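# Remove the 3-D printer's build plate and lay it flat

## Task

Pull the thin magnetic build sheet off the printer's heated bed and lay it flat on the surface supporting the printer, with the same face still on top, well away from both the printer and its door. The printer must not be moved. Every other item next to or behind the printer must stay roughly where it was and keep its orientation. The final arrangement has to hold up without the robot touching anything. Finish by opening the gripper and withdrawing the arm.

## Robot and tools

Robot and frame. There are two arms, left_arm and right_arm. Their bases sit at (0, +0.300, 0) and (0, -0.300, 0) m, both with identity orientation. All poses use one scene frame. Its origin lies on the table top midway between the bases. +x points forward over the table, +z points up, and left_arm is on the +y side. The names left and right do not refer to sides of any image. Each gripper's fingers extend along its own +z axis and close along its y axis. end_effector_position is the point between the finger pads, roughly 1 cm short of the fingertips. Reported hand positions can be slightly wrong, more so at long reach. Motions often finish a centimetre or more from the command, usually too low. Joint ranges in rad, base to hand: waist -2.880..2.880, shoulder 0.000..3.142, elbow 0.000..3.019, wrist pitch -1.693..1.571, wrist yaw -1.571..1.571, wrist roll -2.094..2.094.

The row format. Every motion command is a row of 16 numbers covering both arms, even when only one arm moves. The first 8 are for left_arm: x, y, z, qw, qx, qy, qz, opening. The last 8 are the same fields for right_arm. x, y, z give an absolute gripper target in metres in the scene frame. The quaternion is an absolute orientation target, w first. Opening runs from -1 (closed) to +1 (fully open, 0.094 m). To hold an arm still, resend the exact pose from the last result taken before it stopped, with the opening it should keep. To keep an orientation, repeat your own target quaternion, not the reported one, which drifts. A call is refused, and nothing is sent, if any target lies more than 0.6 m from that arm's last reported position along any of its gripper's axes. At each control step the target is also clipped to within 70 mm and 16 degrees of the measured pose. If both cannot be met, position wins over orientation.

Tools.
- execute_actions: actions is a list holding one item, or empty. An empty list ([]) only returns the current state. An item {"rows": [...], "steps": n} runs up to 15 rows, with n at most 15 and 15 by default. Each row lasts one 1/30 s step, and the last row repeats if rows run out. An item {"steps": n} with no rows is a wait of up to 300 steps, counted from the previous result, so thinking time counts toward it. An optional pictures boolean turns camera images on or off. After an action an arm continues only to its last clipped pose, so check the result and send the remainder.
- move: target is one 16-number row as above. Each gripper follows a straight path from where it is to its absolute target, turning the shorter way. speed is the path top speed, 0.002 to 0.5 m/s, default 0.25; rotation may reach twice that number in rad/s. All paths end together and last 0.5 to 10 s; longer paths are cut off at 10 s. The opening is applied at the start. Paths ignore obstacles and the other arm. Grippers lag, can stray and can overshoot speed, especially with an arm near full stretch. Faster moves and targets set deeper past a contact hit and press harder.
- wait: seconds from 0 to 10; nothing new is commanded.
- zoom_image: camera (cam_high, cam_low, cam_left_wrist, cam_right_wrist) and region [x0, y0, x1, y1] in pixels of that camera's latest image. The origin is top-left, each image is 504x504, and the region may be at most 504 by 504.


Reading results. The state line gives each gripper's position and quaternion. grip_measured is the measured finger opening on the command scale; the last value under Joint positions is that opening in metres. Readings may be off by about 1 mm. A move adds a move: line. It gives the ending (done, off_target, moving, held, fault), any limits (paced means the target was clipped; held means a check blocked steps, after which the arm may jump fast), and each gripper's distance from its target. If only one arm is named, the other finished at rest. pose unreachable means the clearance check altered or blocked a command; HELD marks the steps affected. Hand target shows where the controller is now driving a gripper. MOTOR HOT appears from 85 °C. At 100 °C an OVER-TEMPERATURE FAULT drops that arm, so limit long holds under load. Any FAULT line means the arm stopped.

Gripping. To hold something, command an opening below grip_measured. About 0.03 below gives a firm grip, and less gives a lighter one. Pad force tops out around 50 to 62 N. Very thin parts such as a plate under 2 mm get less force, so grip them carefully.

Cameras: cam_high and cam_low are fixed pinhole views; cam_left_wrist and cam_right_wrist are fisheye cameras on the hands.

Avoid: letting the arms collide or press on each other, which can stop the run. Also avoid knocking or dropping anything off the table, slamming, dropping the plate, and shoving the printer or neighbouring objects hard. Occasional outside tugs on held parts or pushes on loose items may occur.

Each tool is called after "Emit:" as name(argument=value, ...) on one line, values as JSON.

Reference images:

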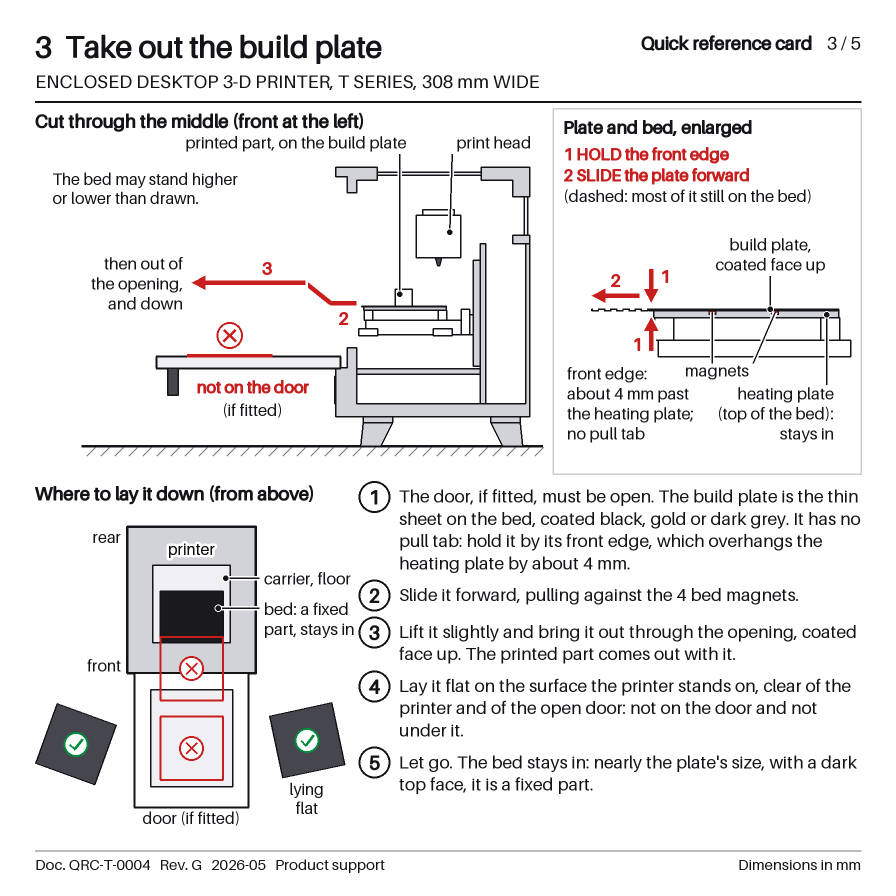

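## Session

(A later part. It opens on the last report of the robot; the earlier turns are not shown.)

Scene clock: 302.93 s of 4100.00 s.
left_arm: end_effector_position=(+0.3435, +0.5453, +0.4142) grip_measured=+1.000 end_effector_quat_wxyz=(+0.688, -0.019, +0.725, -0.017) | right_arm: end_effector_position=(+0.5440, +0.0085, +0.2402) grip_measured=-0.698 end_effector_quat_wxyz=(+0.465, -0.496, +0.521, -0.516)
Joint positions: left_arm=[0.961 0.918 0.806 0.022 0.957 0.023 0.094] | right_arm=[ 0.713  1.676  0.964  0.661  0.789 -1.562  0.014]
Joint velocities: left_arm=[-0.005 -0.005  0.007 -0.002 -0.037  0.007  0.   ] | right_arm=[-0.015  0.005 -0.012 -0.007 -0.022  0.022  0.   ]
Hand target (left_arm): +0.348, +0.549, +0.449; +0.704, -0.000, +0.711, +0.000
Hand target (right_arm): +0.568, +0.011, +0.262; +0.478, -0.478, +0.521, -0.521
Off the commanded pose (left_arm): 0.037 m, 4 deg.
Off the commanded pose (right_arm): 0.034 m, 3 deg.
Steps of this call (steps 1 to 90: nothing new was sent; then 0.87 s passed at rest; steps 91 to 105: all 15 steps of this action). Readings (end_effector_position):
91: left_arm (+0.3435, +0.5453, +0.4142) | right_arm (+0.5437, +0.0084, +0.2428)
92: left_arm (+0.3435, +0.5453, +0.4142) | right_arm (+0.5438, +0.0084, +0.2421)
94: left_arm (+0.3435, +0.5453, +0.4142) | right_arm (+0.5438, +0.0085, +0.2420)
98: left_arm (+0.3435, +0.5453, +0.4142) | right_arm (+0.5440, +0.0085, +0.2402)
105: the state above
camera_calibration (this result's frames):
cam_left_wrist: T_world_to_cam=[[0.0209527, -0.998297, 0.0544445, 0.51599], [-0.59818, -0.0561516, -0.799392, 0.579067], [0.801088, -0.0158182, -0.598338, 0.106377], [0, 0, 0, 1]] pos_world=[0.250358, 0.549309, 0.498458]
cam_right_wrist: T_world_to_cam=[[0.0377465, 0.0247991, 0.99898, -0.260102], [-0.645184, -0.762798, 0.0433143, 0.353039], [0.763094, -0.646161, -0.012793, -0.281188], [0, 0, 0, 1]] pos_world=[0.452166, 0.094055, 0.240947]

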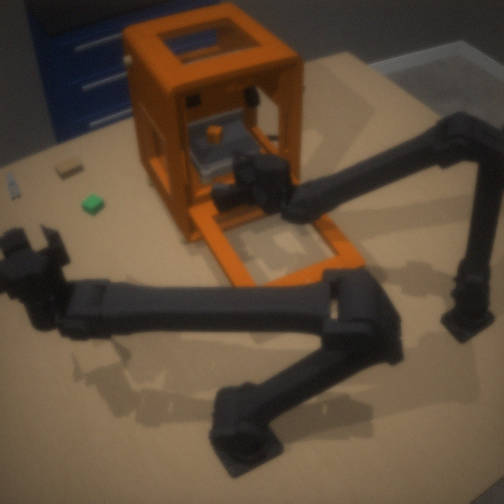

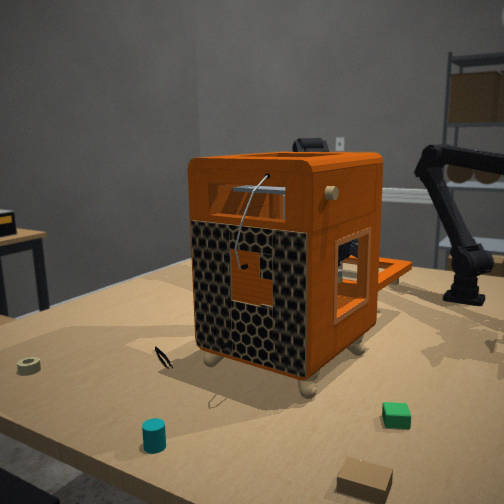

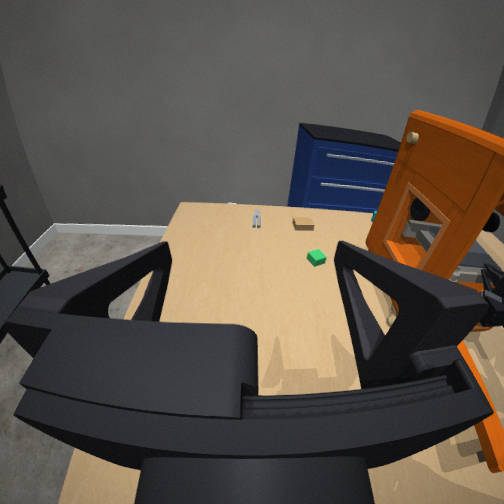

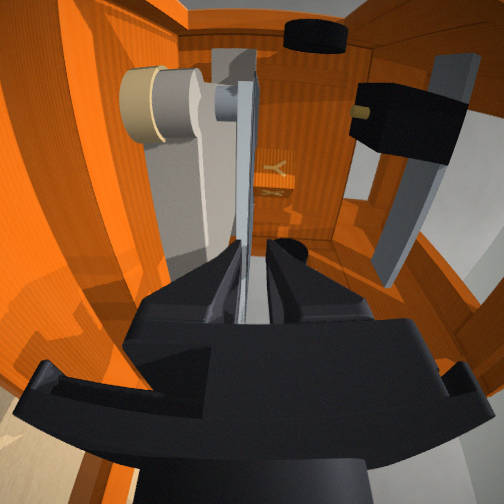

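Emit:
execute_actions(actions=[{"rows":[[0.35,0.55,0.45,0.704,0,0.711,0,1,0.57,0.012,0.260,0.478,-0.478,0.521,-0.521,-0.74],[0.35,0.55,0.45,0.704,0,0.711,0,1,0.57,0.012,0.260,0.478,-0.478,0.521,-0.521,-0.74],[0.35,0.55,0.45,0.704,0,0.711,0,1,0.57,0.012,0.260,0.478,-0.478,0.521,-0.521,-0.74],[0.35,0.55,0.45,0.704,0,0.711,0,1,0.57,0.012,0.259,0.478,-0.478,0.521,-0.521,-0.78],[0.35,0.55,0.45,0.704,0,0.711,0,1,0.57,0.012,0.259,0.478,-0.478,0.521,-0.521,-0.78],[0.35,0.55,0.45,0.704,0,0.711,0,1,0.57,0.012,0.259,0.478,-0.478,0.521,-0.521,-0.78],[0.35,0.55,0.45,0.704,0,0.711,0,1,0.57,0.012,0.258,0.478,-0.478,0.521,-0.521,-0.82],[0.35,0.55,0.45,0.704,0,0.711,0,1,0.57,0.012,0.258,0.478,-0.478,0.521,-0.521,-0.82],[0.35,0.55,0.45,0.704,0,0.711,0,1,0.57,0.012,0.258,0.478,-0.478,0.521,-0.521,-0.82],[0.35,0.55,0.45,0.704,0,0.711,0,1,0.57,0.012,0.257,0.478,-0.478,0.521,-0.521,-0.86]],"steps":15}], pictures=false)

Emit:
execute_actions(actions=[{"rows":[[0.35,0.55,0.45,0.704,0,0.711,0,1,0.57,0.012,0.256,0.478,-0.478,0.521,-0.521,-0.89],[0.35,0.55,0.45,0.704,0,0.711,0,1,0.57,0.012,0.256,0.478,-0.478,0.521,-0.521,-0.89],[0.35,0.55,0.45,0.704,0,0.711,0,1,0.57,0.012,0.256,0.478,-0.478,0.521,-0.521,-0.89],[0.35,0.55,0.45,0.704,0,0.711,0,1,0.57,0.012,0.255,0.478,-0.478,0.521,-0.521,-0.92],[0.35,0.55,0.45,0.704,0,0.711,0,1,0.57,0.012,0.255,0.478,-0.478,0.521,-0.521,-0.92],[0.35,0.55,0.45,0.704,0,0.711,0,1,0.57,0.012,0.255,0.478,-0.478,0.521,-0.521,-0.92],[0.35,0.55,0.45,0.704,0,0.711,0,1,0.57,0.012,0.255,0.478,-0.478,0.521,-0.521,-0.95],[0.35,0.55,0.45,0.704,0,0.711,0,1,0.57,0.012,0.255,0.478,-0.478,0.521,-0.521,-0.95],[0.35,0.55,0.45,0.704,0,0.711,0,1,0.57,0.012,0.255,0.478,-0.478,0.521,-0.521,-0.95],[0.35,0.55,0.45,0.704,0,0.711,0,1,0.57,0.012,0.255,0.478,-0.478,0.521,-0.521,-1]],"steps":15}])

Emit:
wait(seconds=0.5)

Scene clock: 317.53 s of 4100.00 s.
left_arm: end_effector_position=(+0.3435, +0.5453, +0.4142) grip_measured=+1.000 end_effector_quat_wxyz=(+0.688, -0.019, +0.725, -0.017) | right_arm: end_effector_position=(+0.5443, +0.0084, +0.2371) grip_measured=-0.858 end_effector_quat_wxyz=(+0.462, -0.497, +0.522, -0.517)
Joint positions: left_arm=[0.961 0.918 0.806 0.022 0.957 0.023 0.094] | right_arm=[ 0.713  1.681  0.964  0.661  0.793 -1.562  0.007]
Joint velocities: left_arm=[ 0.005  0.005 -0.007 -0.002 -0.007 -0.007  0.   ] | right_arm=[-0.005 -0.015  0.012 -0.017  0.037  0.007 -0.001]
Hand target (left_arm): +0.348, +0.549, +0.449; +0.704, -0.000, +0.711, +0.000
Hand target (right_arm): +0.568, +0.011, +0.257; +0.478, -0.478, +0.521, -0.521
Off the commanded pose (left_arm): 0.037 m, 4 deg.
Off the commanded pose (right_arm): 0.033 m, 3 deg.
Steps of this call (steps 1 to 90: nothing new was sent; then 11.10 s passed at rest; steps 91 to 105: all 15 steps of this action). Readings (end_effector_position):
91: left_arm (+0.3435, +0.5453, +0.4142) | right_arm (+0.5440, +0.0086, +0.2400)
92: left_arm (+0.3435, +0.5453, +0.4142) | right_arm (+0.5441, +0.0084, +0.2396)
94: left_arm (+0.3435, +0.5453, +0.4142) | right_arm (+0.5441, +0.0085, +0.2393)
98: left_arm (+0.3435, +0.5453, +0.4142) | right_arm (+0.5443, +0.0083, +0.2380)
105: the state above

Scene clock: 318.03 s of 4100.00 s.
left_arm: end_effector_position=(+0.3435, +0.5453, +0.4142) grip_measured=+1.000 end_effector_quat_wxyz=(+0.688, -0.019, +0.725, -0.017) | right_arm: end_effector_position=(+0.5441, +0.0087, +0.2352) grip_measured=-0.983 end_effector_quat_wxyz=(+0.460, -0.498, +0.523, -0.517)
Joint positions: left_arm=[0.961 0.918 0.806 0.022 0.957 0.023 0.094] | right_arm=[ 0.715  1.685  0.964  0.662  0.796 -1.562  0.001]
Joint velocities: left_arm=[-0.015 -0.005  0.012 -0.007 -0.037 -0.037  0.   ] | right_arm=[ 0.005 -0.005 -0.002 -0.012  0.022  0.022  0.   ]
Hand target (left_arm): +0.348, +0.549, +0.449; +0.704, -0.000, +0.711, +0.000
Hand target (right_arm): +0.568, +0.011, +0.255; +0.478, -0.478, +0.521, -0.521
Off the commanded pose (left_arm): 0.037 m, 4 deg.
Off the commanded pose (right_arm): 0.033 m, 3 deg.
Steps of this call (steps 1 to 15: all 15 steps of this action). Readings (end_effector_position):
1: left_arm (+0.3435, +0.5453, +0.4142) | right_arm (+0.5443, +0.0084, +0.2369)
2: left_arm (+0.3435, +0.5453, +0.4142) | right_arm (+0.5443, +0.0083, +0.2364)
4: left_arm (+0.3435, +0.5453, +0.4142) | right_arm (+0.5443, +0.0085, +0.2362)
8: left_arm (+0.3435, +0.5453, +0.4142) | right_arm (+0.5442, +0.0085, +0.2353)
15: the state above
camera_calibration (this result's frames):
cam_left_wrist: T_world_to_cam=[[0.0209527, -0.998297, 0.0544445, 0.51599], [-0.59818, -0.0561516, -0.799392, 0.579067], [0.801088, -0.0158182, -0.598338, 0.106377], [0, 0, 0, 1]] pos_world=[0.250358, 0.549309, 0.498458]
cam_right_wrist: T_world_to_cam=[[0.0439787, 0.0303553, 0.998571, -0.258395], [-0.649241, -0.758827, 0.051661, 0.35372], [0.759311, -0.650585, -0.0136643, -0.278928], [0, 0, 0, 1]] pos_world=[0.452806, 0.0947898, 0.235941]

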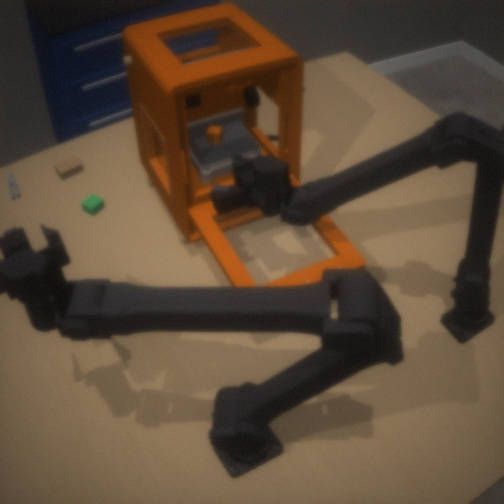

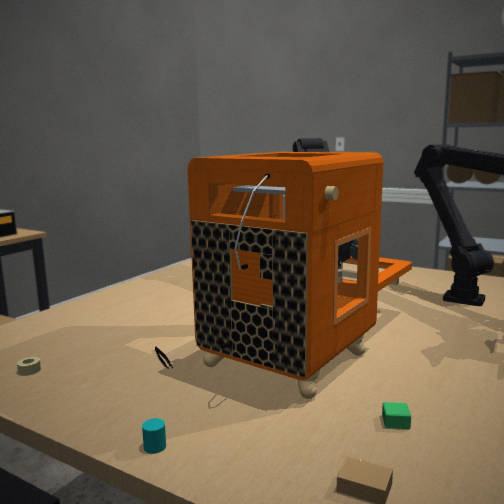

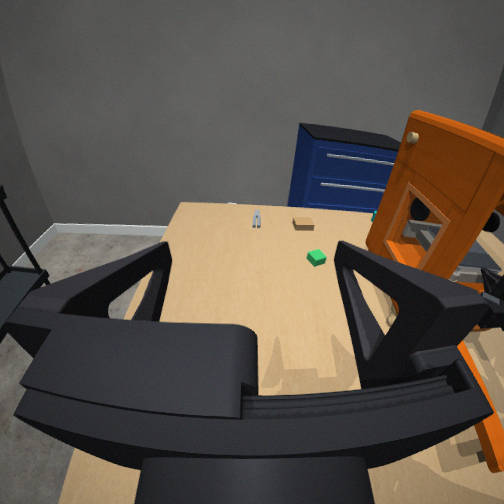

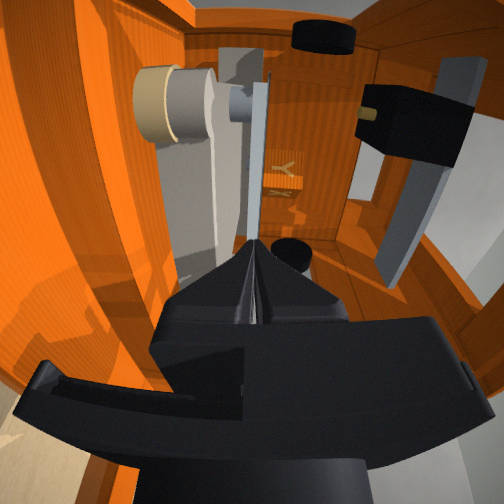

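Scene clock: 318.53 s of 4100.00 s.
left_arm: end_effector_position=(+0.3435, +0.5453, +0.4142) grip_measured=+1.000 end_effector_quat_wxyz=(+0.688, -0.019, +0.725, -0.017) | right_arm: end_effector_position=(+0.5441, +0.0087, +0.2352) grip_measured=-0.983 end_effector_quat_wxyz=(+0.460, -0.498, +0.523, -0.517)
Joint positions: left_arm=[0.961 0.918 0.806 0.022 0.957 0.023 0.094] | right_arm=[ 0.715  1.685  0.964  0.662  0.796 -1.562  0.001]
Joint velocities: left_arm=[-0.015 -0.015 -0.017 -0.012 -0.081  0.051  0.   ] | right_arm=[-0.015  0.015 -0.017  0.007 -0.007  0.037 -0.002]
Hand target (left_arm): +0.348, +0.549, +0.449; +0.704, -0.000, +0.711, +0.000
Hand target (right_arm): +0.568, +0.011, +0.255; +0.478, -0.478, +0.521, -0.521
Off the commanded pose (left_arm): 0.037 m, 4 deg.
Off the commanded pose (right_arm): 0.033 m, 3 deg.
Steps of this call (steps 1 to 15: nothing new was sent). Readings (end_effector_position):
1: left_arm (+0.3435, +0.5453, +0.4142) | right_arm (+0.5441, +0.0087, +0.2352)
2: left_arm (+0.3435, +0.5453, +0.4142) | right_arm (+0.5441, +0.0087, +0.2352)
4: left_arm (+0.3435, +0.5453, +0.4142) | right_arm (+0.5441, +0.0087, +0.2352)
8: left_arm (+0.3435, +0.5453, +0.4142) | right_arm (+0.5441, +0.0087, +0.2352)
15: the state above
camera_calibration (this result's frames):
cam_left_wrist: T_world_to_cam=[[0.0209527, -0.998297, 0.0544445, 0.51599], [-0.59818, -0.0561516, -0.799392, 0.579067], [0.801088, -0.0158182, -0.598338, 0.106377], [0, 0, 0, 1]] pos_world=[0.250358, 0.549309, 0.498458]
cam_right_wrist: T_world_to_cam=[[0.0439787, 0.0303553, 0.998571, -0.258395], [-0.649241, -0.758827, 0.051661, 0.35372], [0.759311, -0.650585, -0.0136643, -0.278928], [0, 0, 0, 1]] pos_world=[0.452806, 0.0947898, 0.235941]

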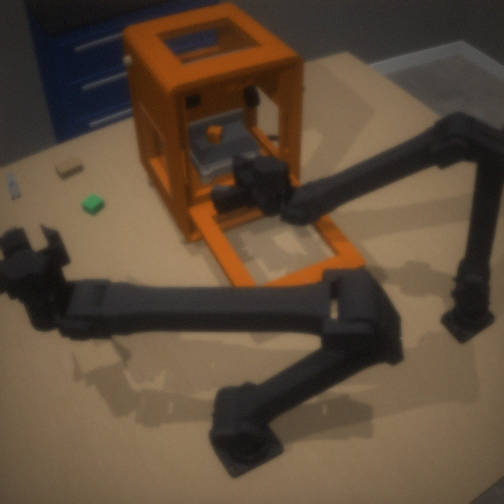

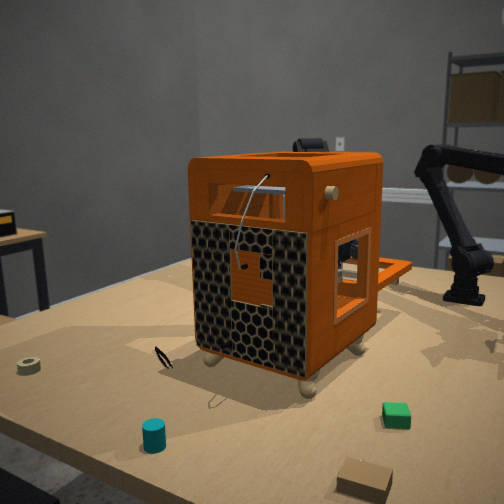

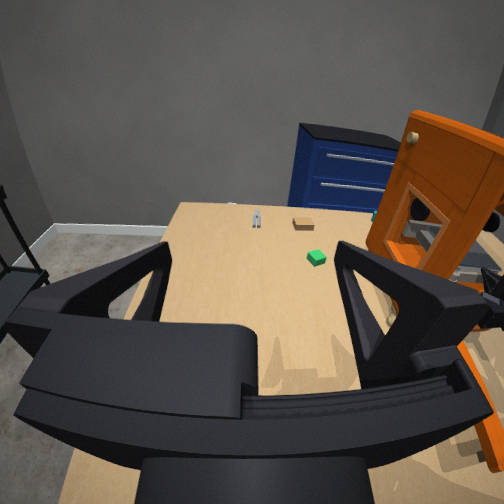

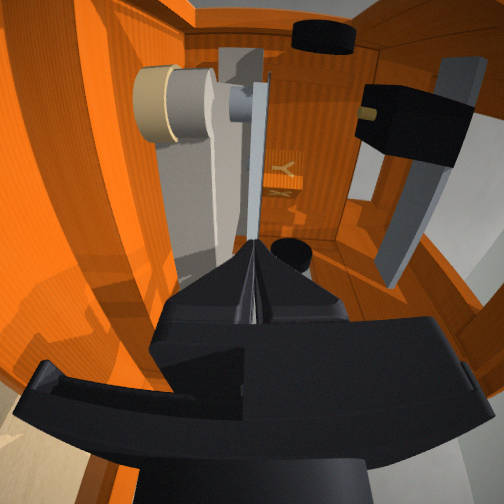

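Emit:
move(target=[0.35,0.55,0.45,0.704,0,0.711,0,1,0.50,0.010,0.255,0.478,-0.478,0.521,-0.521,-1], speed=0.015)

Scene clock: 330.53 s of 4100.00 s.
left_arm: end_effector_position=(+0.3435, +0.5453, +0.4142) grip_measured=+1.000 end_effector_quat_wxyz=(+0.688, -0.019, +0.725, -0.017) | right_arm: end_effector_position=(+0.5045, +0.0052, +0.2404) grip_measured=-0.984 end_effector_quat_wxyz=(+0.464, -0.488, +0.524, -0.521)
Joint positions: left_arm=[0.961 0.918 0.806 0.022 0.957 0.023 0.094] | right_arm=[ 0.768  1.617  0.876  0.702  0.862 -1.562  0.001]
Joint velocities: left_arm=[-0.015  0.005 -0.007  0.007  0.066  0.037  0.   ] | right_arm=[-0.005  0.005 -0.012  0.007  0.037  0.007 -0.001]
Hand target (left_arm): +0.348, +0.549, +0.449; +0.704, -0.000, +0.711, +0.000
Hand target (right_arm): +0.500, +0.010, +0.255; +0.478, -0.478, +0.521, -0.521
Off the commanded pose (left_arm): 0.037 m, 4 deg.
Off the commanded pose (right_arm): 0.016 m, 2 deg.
After step 90, 5.50 s passed at rest.
move: off_target (left_arm, right_arm)
camera_calibration (this result's frames):
cam_left_wrist: T_world_to_cam=[[0.0209527, -0.998297, 0.0544445, 0.51599], [-0.59818, -0.0561516, -0.799392, 0.579067], [0.801088, -0.0158182, -0.598338, 0.106377], [0, 0, 0, 1]] pos_world=[0.250358, 0.549309, 0.498458]
cam_right_wrist: T_world_to_cam=[[0.0272073, 0.0186738, 0.999455, -0.253492], [-0.658829, -0.751613, 0.0319779, 0.334614], [0.751801, -0.65934, -0.00814652, -0.248554], [0, 0, 0, 1]] pos_world=[0.414213, 0.0923521, 0.240629]

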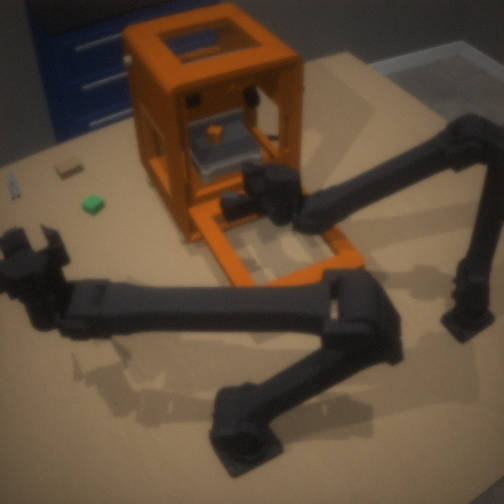

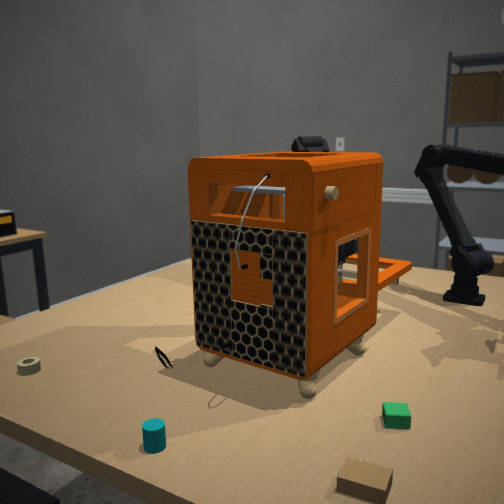

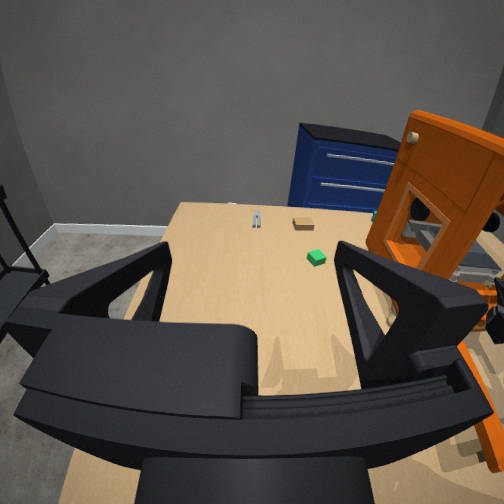

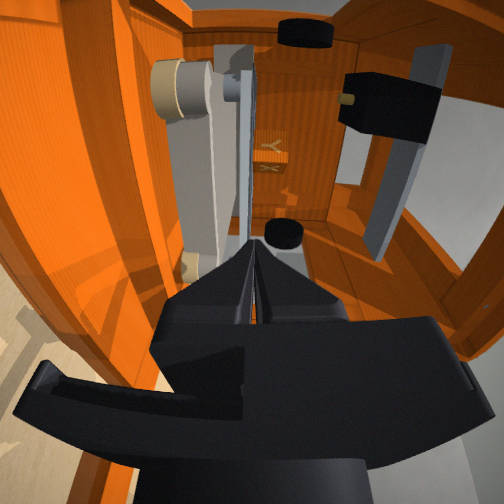

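Emit:
move(target=[0.35,0.55,0.45,0.704,0,0.711,0,1,0.572,0.012,0.250,0.478,-0.478,0.521,-0.521,-0.5], speed=0.02)

Emit:
zoom_image(camera="cam_right_wrist", region=[170,150,340,320])

Scene clock: 341.47 s of 4100.00 s.
left_arm: end_effector_position=(+0.3435, +0.5453, +0.4142) grip_measured=+1.000 end_effector_quat_wxyz=(+0.688, -0.019, +0.725, -0.017) | right_arm: end_effector_position=(+0.5571, +0.0090, +0.2328) grip_measured=-0.502 end_effector_quat_wxyz=(+0.471, -0.490, +0.522, -0.516)
Joint positions: left_arm=[0.961 0.918 0.806 0.022 0.957 0.023 0.094] | right_arm=[ 0.697  1.718  0.985  0.7    0.774 -1.562  0.023]
Joint velocities: left_arm=[0.005 0.015 0.017 0.002 0.037 0.022 0.   ] | right_arm=[ 0.005  0.005  0.007 -0.027 -0.051 -0.007  0.   ]
Hand target (left_arm): +0.348, +0.549, +0.449; +0.704, -0.000, +0.711, +0.000
Hand target (right_arm): +0.571, +0.012, +0.250; +0.478, -0.478, +0.521, -0.521
Off the commanded pose (left_arm): 0.037 m, 4 deg.
Off the commanded pose (right_arm): 0.023 m, 2 deg.
After step 90, 4.27 s passed at rest.
move: off_target (left_arm, right_arm)
camera_calibration (this result's frames):
cam_left_wrist: T_world_to_cam=[[0.0209527, -0.998297, 0.0544445, 0.51599], [-0.59818, -0.0561516, -0.799392, 0.579067], [0.801088, -0.0158182, -0.598338, 0.106377], [0, 0, 0, 1]] pos_world=[0.250358, 0.549309, 0.498458]
cam_right_wrist: T_world_to_cam=[[0.0245273, 0.0126767, 0.999619, -0.245834], [-0.646523, -0.762467, 0.0255327, 0.367023], [0.7625, -0.646903, -0.0105055, -0.291144], [0, 0, 0, 1]] pos_world=[0.465316, 0.0946173, 0.233311]

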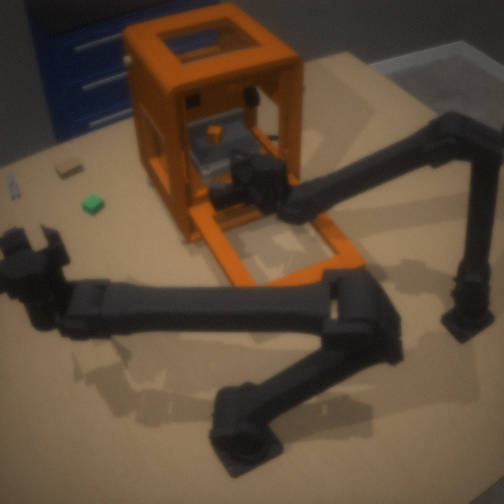

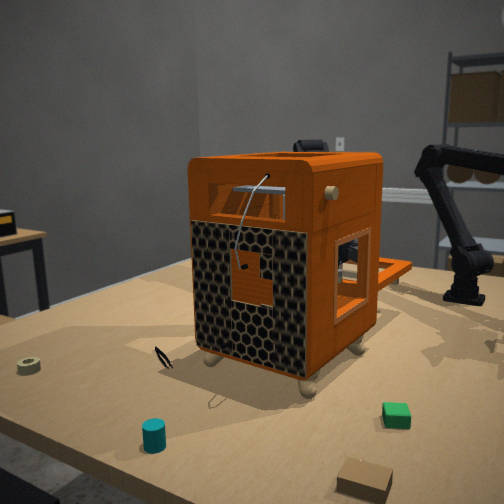

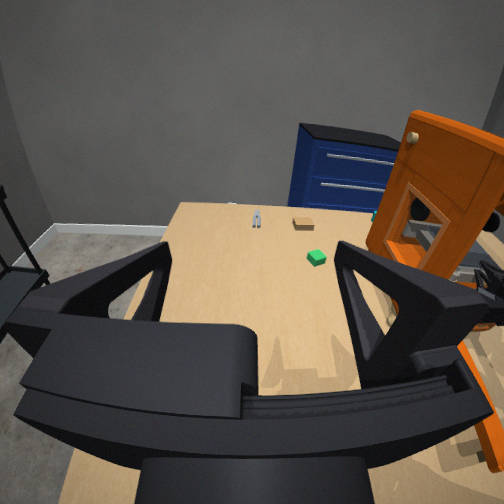

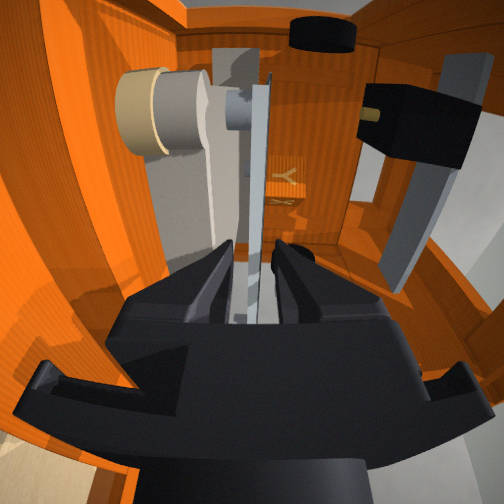

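Region (170, 150, 340, 320) of cam_right_wrist's 504x504 image, scaled by 2.965, with more detail than that image has.

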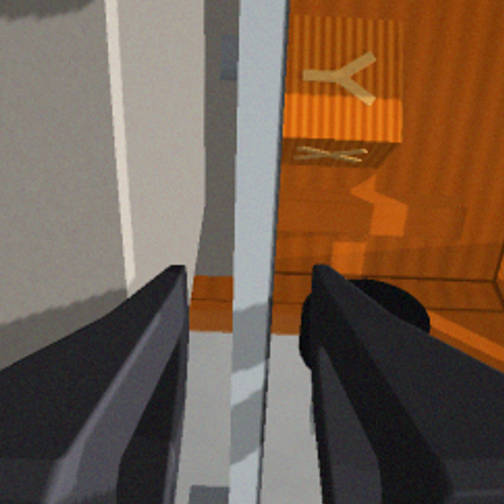

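Emit:
execute_actions(actions=[{"rows":[[0.35,0.55,0.45,0.704,0,0.711,0,1,0.572,0.012,0.250,0.478,-0.478,0.521,-0.521,-0.7],[0.35,0.55,0.45,0.704,0,0.711,0,1,0.572,0.012,0.250,0.478,-0.478,0.521,-0.521,-0.7],[0.35,0.55,0.45,0.704,0,0.711,0,1,0.572,0.012,0.250,0.478,-0.478,0.521,-0.521,-0.7],[0.35,0.55,0.45,0.704,0,0.711,0,1,0.572,0.012,0.250,0.478,-0.478,0.521,-0.521,-0.8],[0.35,0.55,0.45,0.704,0,0.711,0,1,0.572,0.012,0.250,0.478,-0.478,0.521,-0.521,-0.8],[0.35,0.55,0.45,0.704,0,0.711,0,1,0.572,0.012,0.250,0.478,-0.478,0.521,-0.521,-0.8],[0.35,0.55,0.45,0.704,0,0.711,0,1,0.572,0.012,0.250,0.478,-0.478,0.521,-0.521,-0.885]],"steps":15}], pictures=false)

Emit:
move(target=[0.35,0.55,0.45,0.704,0,0.711,0,1,0.50,0.008,0.245,0.478,-0.478,0.521,-0.521,-0.885], speed=0.03)

Scene clock: 347.73 s of 4100.00 s.
left_arm: end_effector_position=(+0.3435, +0.5453, +0.4142) grip_measured=+1.000 end_effector_quat_wxyz=(+0.688, -0.019, +0.725, -0.017) | right_arm: end_effector_position=(+0.5572, +0.0091, +0.2329) grip_measured=-0.869 end_effector_quat_wxyz=(+0.471, -0.489, +0.522, -0.516)
Joint positions: left_arm=[0.961 0.918 0.806 0.022 0.957 0.023 0.094] | right_arm=[ 0.697  1.718  0.986  0.699  0.774 -1.56   0.006]
Joint velocities: left_arm=[-0.005 -0.015 -0.002 -0.002  0.051  0.007  0.   ] | right_arm=[-0.015  0.005 -0.007 -0.007  0.022 -0.007 -0.   ]
Hand target (left_arm): +0.348, +0.549, +0.449; +0.704, -0.000, +0.711, +0.000
Hand target (right_arm): +0.571, +0.012, +0.250; +0.478, -0.478, +0.521, -0.521
Off the commanded pose (left_arm): 0.037 m, 4 deg.
Off the commanded pose (right_arm): 0.023 m, 2 deg.
Steps of this call (steps 1 to 90: nothing new was sent; then 2.77 s passed at rest; steps 91 to 105: all 15 steps of this action). Readings (end_effector_position):
91: left_arm (+0.3435, +0.5453, +0.4142) | right_arm (+0.5571, +0.0090, +0.2327)
92: left_arm (+0.3435, +0.5453, +0.4142) | right_arm (+0.5571, +0.0090, +0.2327)
94: left_arm (+0.3435, +0.5453, +0.4142) | right_arm (+0.5571, +0.0091, +0.2327)
98: left_arm (+0.3435, +0.5453, +0.4142) | right_arm (+0.5572, +0.0091, +0.2329)
105: the state above

Scene clock: 350.23 s of 4100.00 s.
left_arm: end_effector_position=(+0.3435, +0.5453, +0.4142) grip_measured=+1.000 end_effector_quat_wxyz=(+0.688, -0.019, +0.725, -0.017) | right_arm: end_effector_position=(+0.5435, +0.0037, +0.2321) grip_measured=-0.869 end_effector_quat_wxyz=(+0.475, -0.483, +0.525, -0.516)
Joint positions: left_arm=[0.961 0.918 0.806 0.022 0.957 0.023 0.094] | right_arm=[ 0.708  1.696  0.944  0.728  0.792 -1.555  0.006]
Joint velocities: left_arm=[-0.015 -0.005 -0.007  0.002  0.022 -0.037  0.   ] | right_arm=[-0.005  0.005 -0.007  0.007  0.051  0.066 -0.   ]
Hand target (left_arm): +0.348, +0.549, +0.449; +0.704, -0.000, +0.711, +0.000
Hand target (right_arm): +0.505, +0.007, +0.243; +0.478, -0.478, +0.521, -0.521
Off the commanded pose (left_arm): 0.037 m, 4 deg.
Off the commanded pose (right_arm): 0.046 m, 1 deg.
move: off_target (left_arm, right_arm)
camera_calibration (this result's frames):
cam_left_wrist: T_world_to_cam=[[0.0209527, -0.998297, 0.0544445, 0.51599], [-0.59818, -0.0561516, -0.799392, 0.579067], [0.801088, -0.0158182, -0.598338, 0.106377], [0, 0, 0, 1]] pos_world=[0.250358, 0.549309, 0.498458]
cam_right_wrist: T_world_to_cam=[[0.0163594, -0.000842307, 0.999866, -0.240344], [-0.651422, -0.758649, 0.0100192, 0.360517], [0.758539, -0.651499, -0.0129598, -0.281478], [0, 0, 0, 1]] pos_world=[0.452292, 0.089921, 0.233051]

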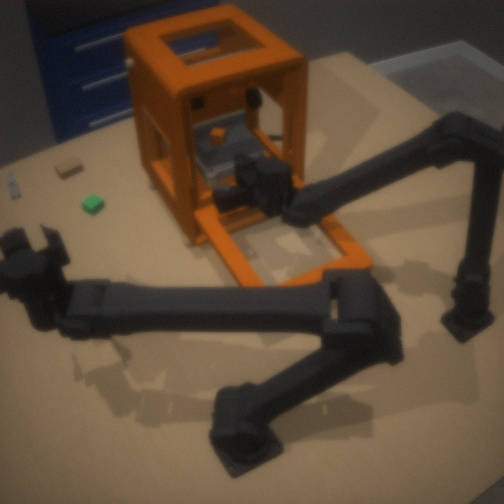

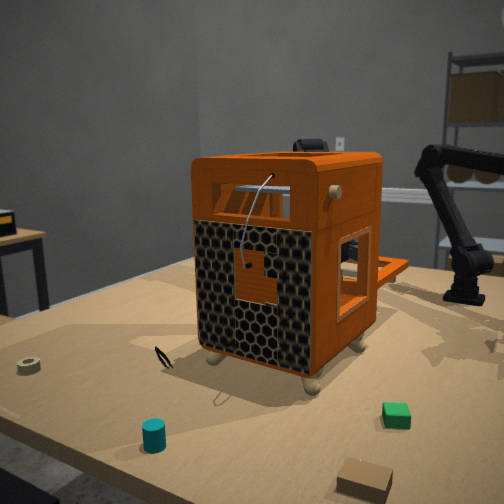

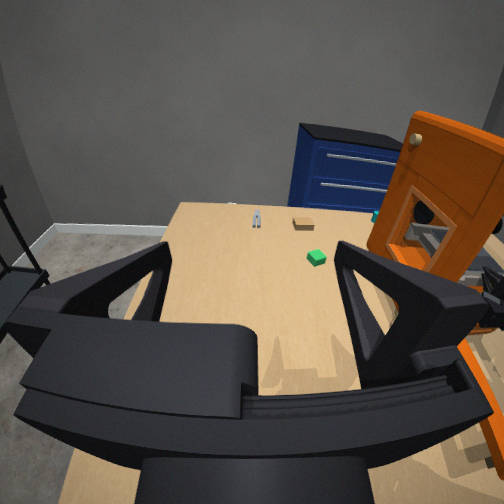

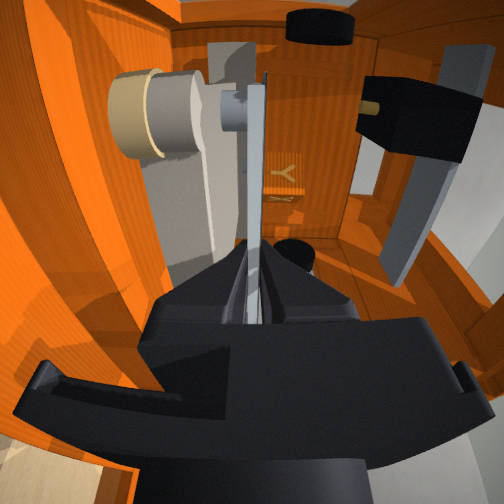

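Emit:
move(target=[0.35,0.55,0.45,0.704,0,0.711,0,1,0.46,0.0,0.26,0.478,-0.478,0.521,-0.521,-0.3], speed=0.05)

Emit:
move(target=[0.35,0.55,0.45,0.704,0,0.711,0,1,0.46,-0.01,0.33,0.5,0,0.866,0,0.3], speed=0.1)

Emit:
zoom_image(camera="cam_high", region=[130,20,330,220])

Scene clock: 370.10 s of 4100.00 s.
left_arm: end_effector_position=(+0.3435, +0.5453, +0.4142) grip_measured=+1.000 end_effector_quat_wxyz=(+0.688, -0.019, +0.725, -0.017) | right_arm: end_effector_position=(+0.4637, -0.0040, +0.2521) grip_measured=-0.302 end_effector_quat_wxyz=(+0.476, -0.477, +0.525, -0.520)
Joint positions: left_arm=[0.961 0.918 0.806 0.022 0.957 0.023 0.094] | right_arm=[ 0.818  1.523  0.782  0.731  0.911 -1.56   0.033]
Joint velocities: left_arm=[ 0.005  0.005  0.012 -0.007 -0.051 -0.007  0.   ] | right_arm=[ 0.005 -0.015 -0.012  0.012 -0.037  0.051  0.001]
Hand target (left_arm): +0.348, +0.549, +0.449; +0.704, -0.000, +0.711, +0.000
Hand target (right_arm): +0.460, -0.001, +0.260; +0.478, -0.478, +0.520, -0.522
Off the commanded pose (left_arm): 0.037 m, 4 deg.
Off the commanded pose (right_arm): 0.010 m, 1 deg.
After step 90, 14.77 s passed at rest.
move: off_target (left_arm)
camera_calibration (this result's frames):
cam_left_wrist: T_world_to_cam=[[0.0209527, -0.998297, 0.0544445, 0.51599], [-0.59818, -0.0561516, -0.799392, 0.579067], [0.801088, -0.0158182, -0.598338, 0.106377], [0, 0, 0, 1]] pos_world=[0.250358, 0.549309, 0.498458]
cam_right_wrist: T_world_to_cam=[[0.00575784, -0.00376189, 0.999976, -0.254177], [-0.658058, -0.752966, 0.000956445, 0.307833], [0.752945, -0.658048, -0.006811, -0.224739], [0, 0, 0, 1]] pos_world=[0.373251, 0.0829423, 0.252346]

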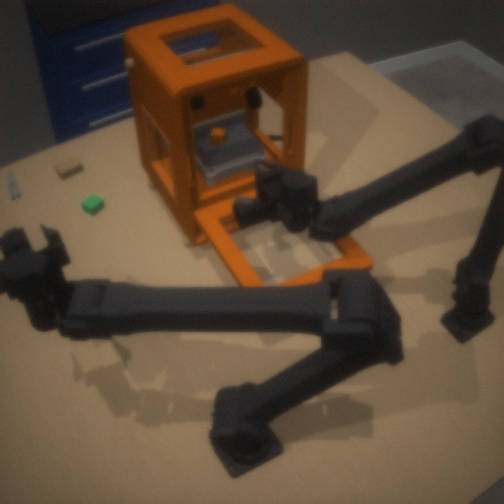

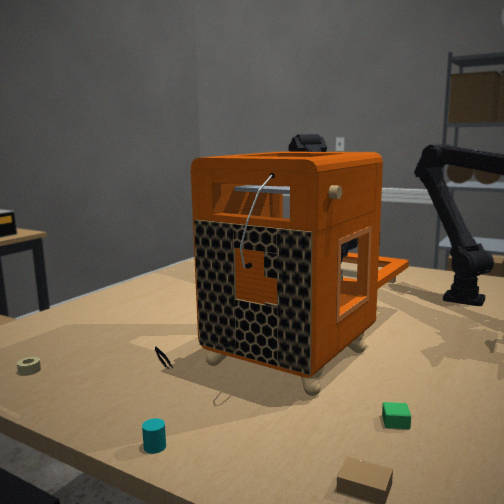

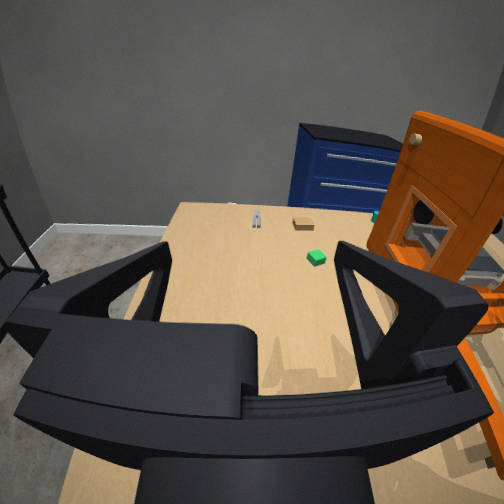

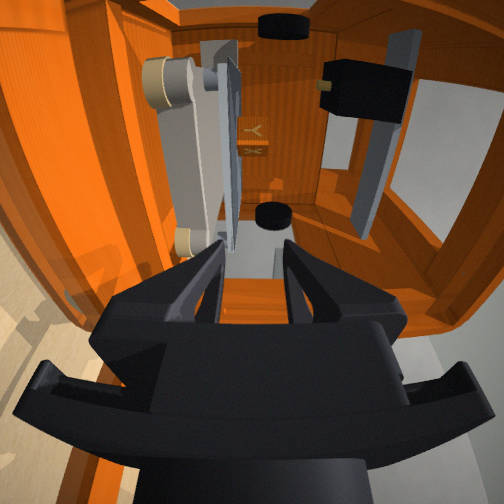

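Scene clock: 378.53 s of 4100.00 s.
left_arm: end_effector_position=(+0.3435, +0.5453, +0.4142) grip_measured=+1.000 end_effector_quat_wxyz=(+0.688, -0.019, +0.725, -0.017) | right_arm: end_effector_position=(+0.4475, -0.0133, +0.2916) grip_measured=+0.298 end_effector_quat_wxyz=(+0.479, -0.019, +0.878, -0.023)
Joint positions: left_arm=[0.961 0.918 0.806 0.022 0.957 0.023 0.094] | right_arm=[ 0.766  1.315  1.105 -0.532  0.642  0.432  0.061]
Joint velocities: left_arm=[-0.015 -0.005 -0.027 -0.007 -0.081 -0.051  0.   ] | right_arm=[ 0.005 -0.024 -0.012 -0.007  0.022 -0.051  0.   ]
Hand target (left_arm): +0.348, +0.549, +0.449; +0.704, -0.000, +0.711, +0.000
Hand target (right_arm): +0.457, -0.012, +0.329; +0.498, +0.004, +0.867, -0.002
Off the commanded pose (left_arm): 0.037 m, 4 deg.
Off the commanded pose (right_arm): 0.041 m, 4 deg.
move: off_target (left_arm, right_arm)
camera_calibration (this result's frames):
cam_left_wrist: T_world_to_cam=[[0.0209527, -0.998297, 0.0544445, 0.51599], [-0.59818, -0.0561516, -0.799392, 0.579067], [0.801088, -0.0158182, -0.598338, 0.106377], [0, 0, 0, 1]] pos_world=[0.250358, 0.549309, 0.498458]
cam_right_wrist: T_world_to_cam=[[0.0105714, -0.998208, 0.058898, -0.0345193], [-0.931273, -0.0312796, -0.362978, 0.528167], [0.36417, -0.0510129, -0.929934, 0.232862], [0, 0, 0, 1]] pos_world=[0.407431, -0.00605756, 0.410293]

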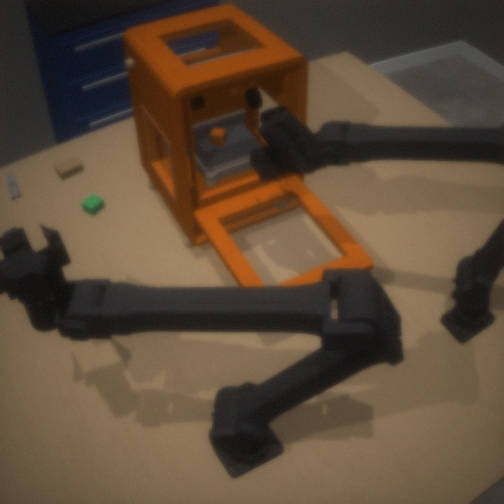

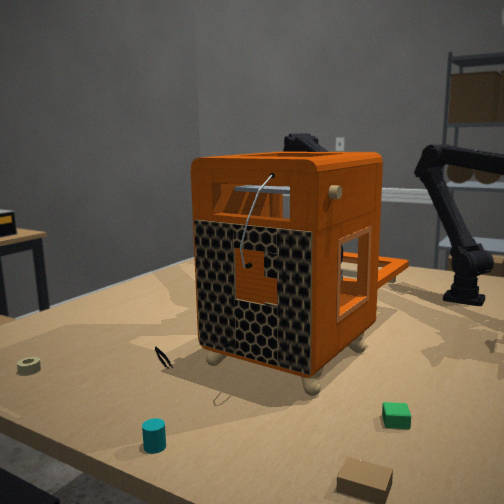

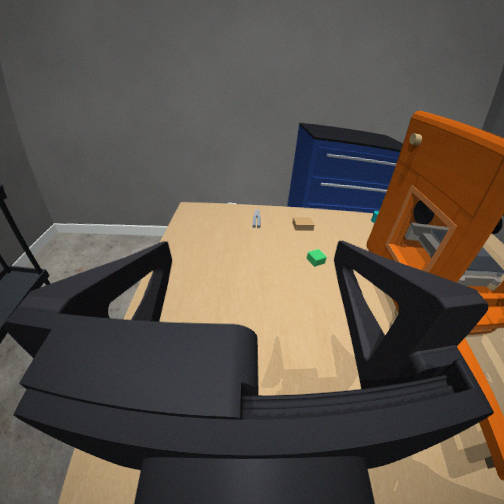

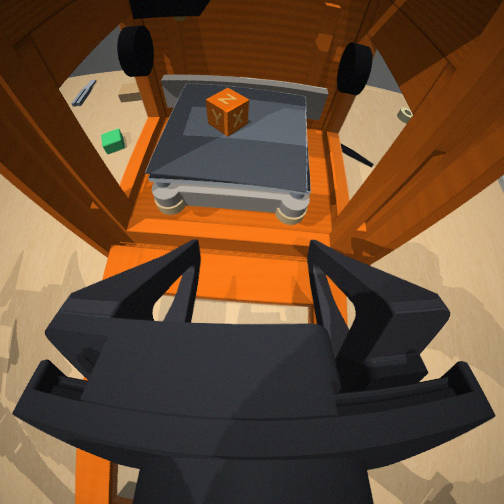

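Region (130, 20, 330, 220) of cam_high's 504x504 image, scaled by 2.520, with more detail than that image has.

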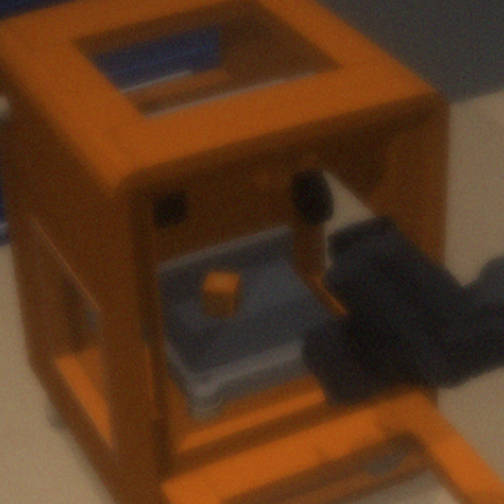

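Emit:
zoom_image(camera="cam_right_wrist", region=[130,60,340,240])

Region (130, 60, 340, 240) of cam_right_wrist's 504x504 image, scaled by 2.400, with more detail than that image has; it fills the top 432 rows of this view, and the rest is white.

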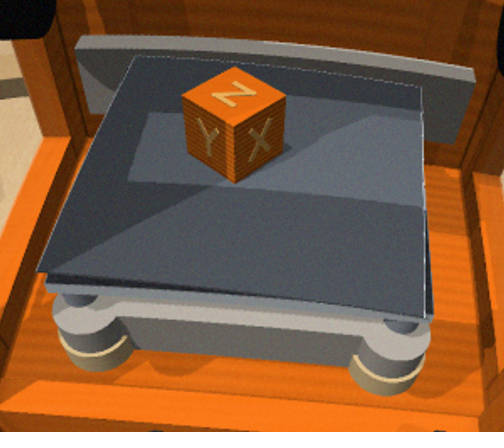

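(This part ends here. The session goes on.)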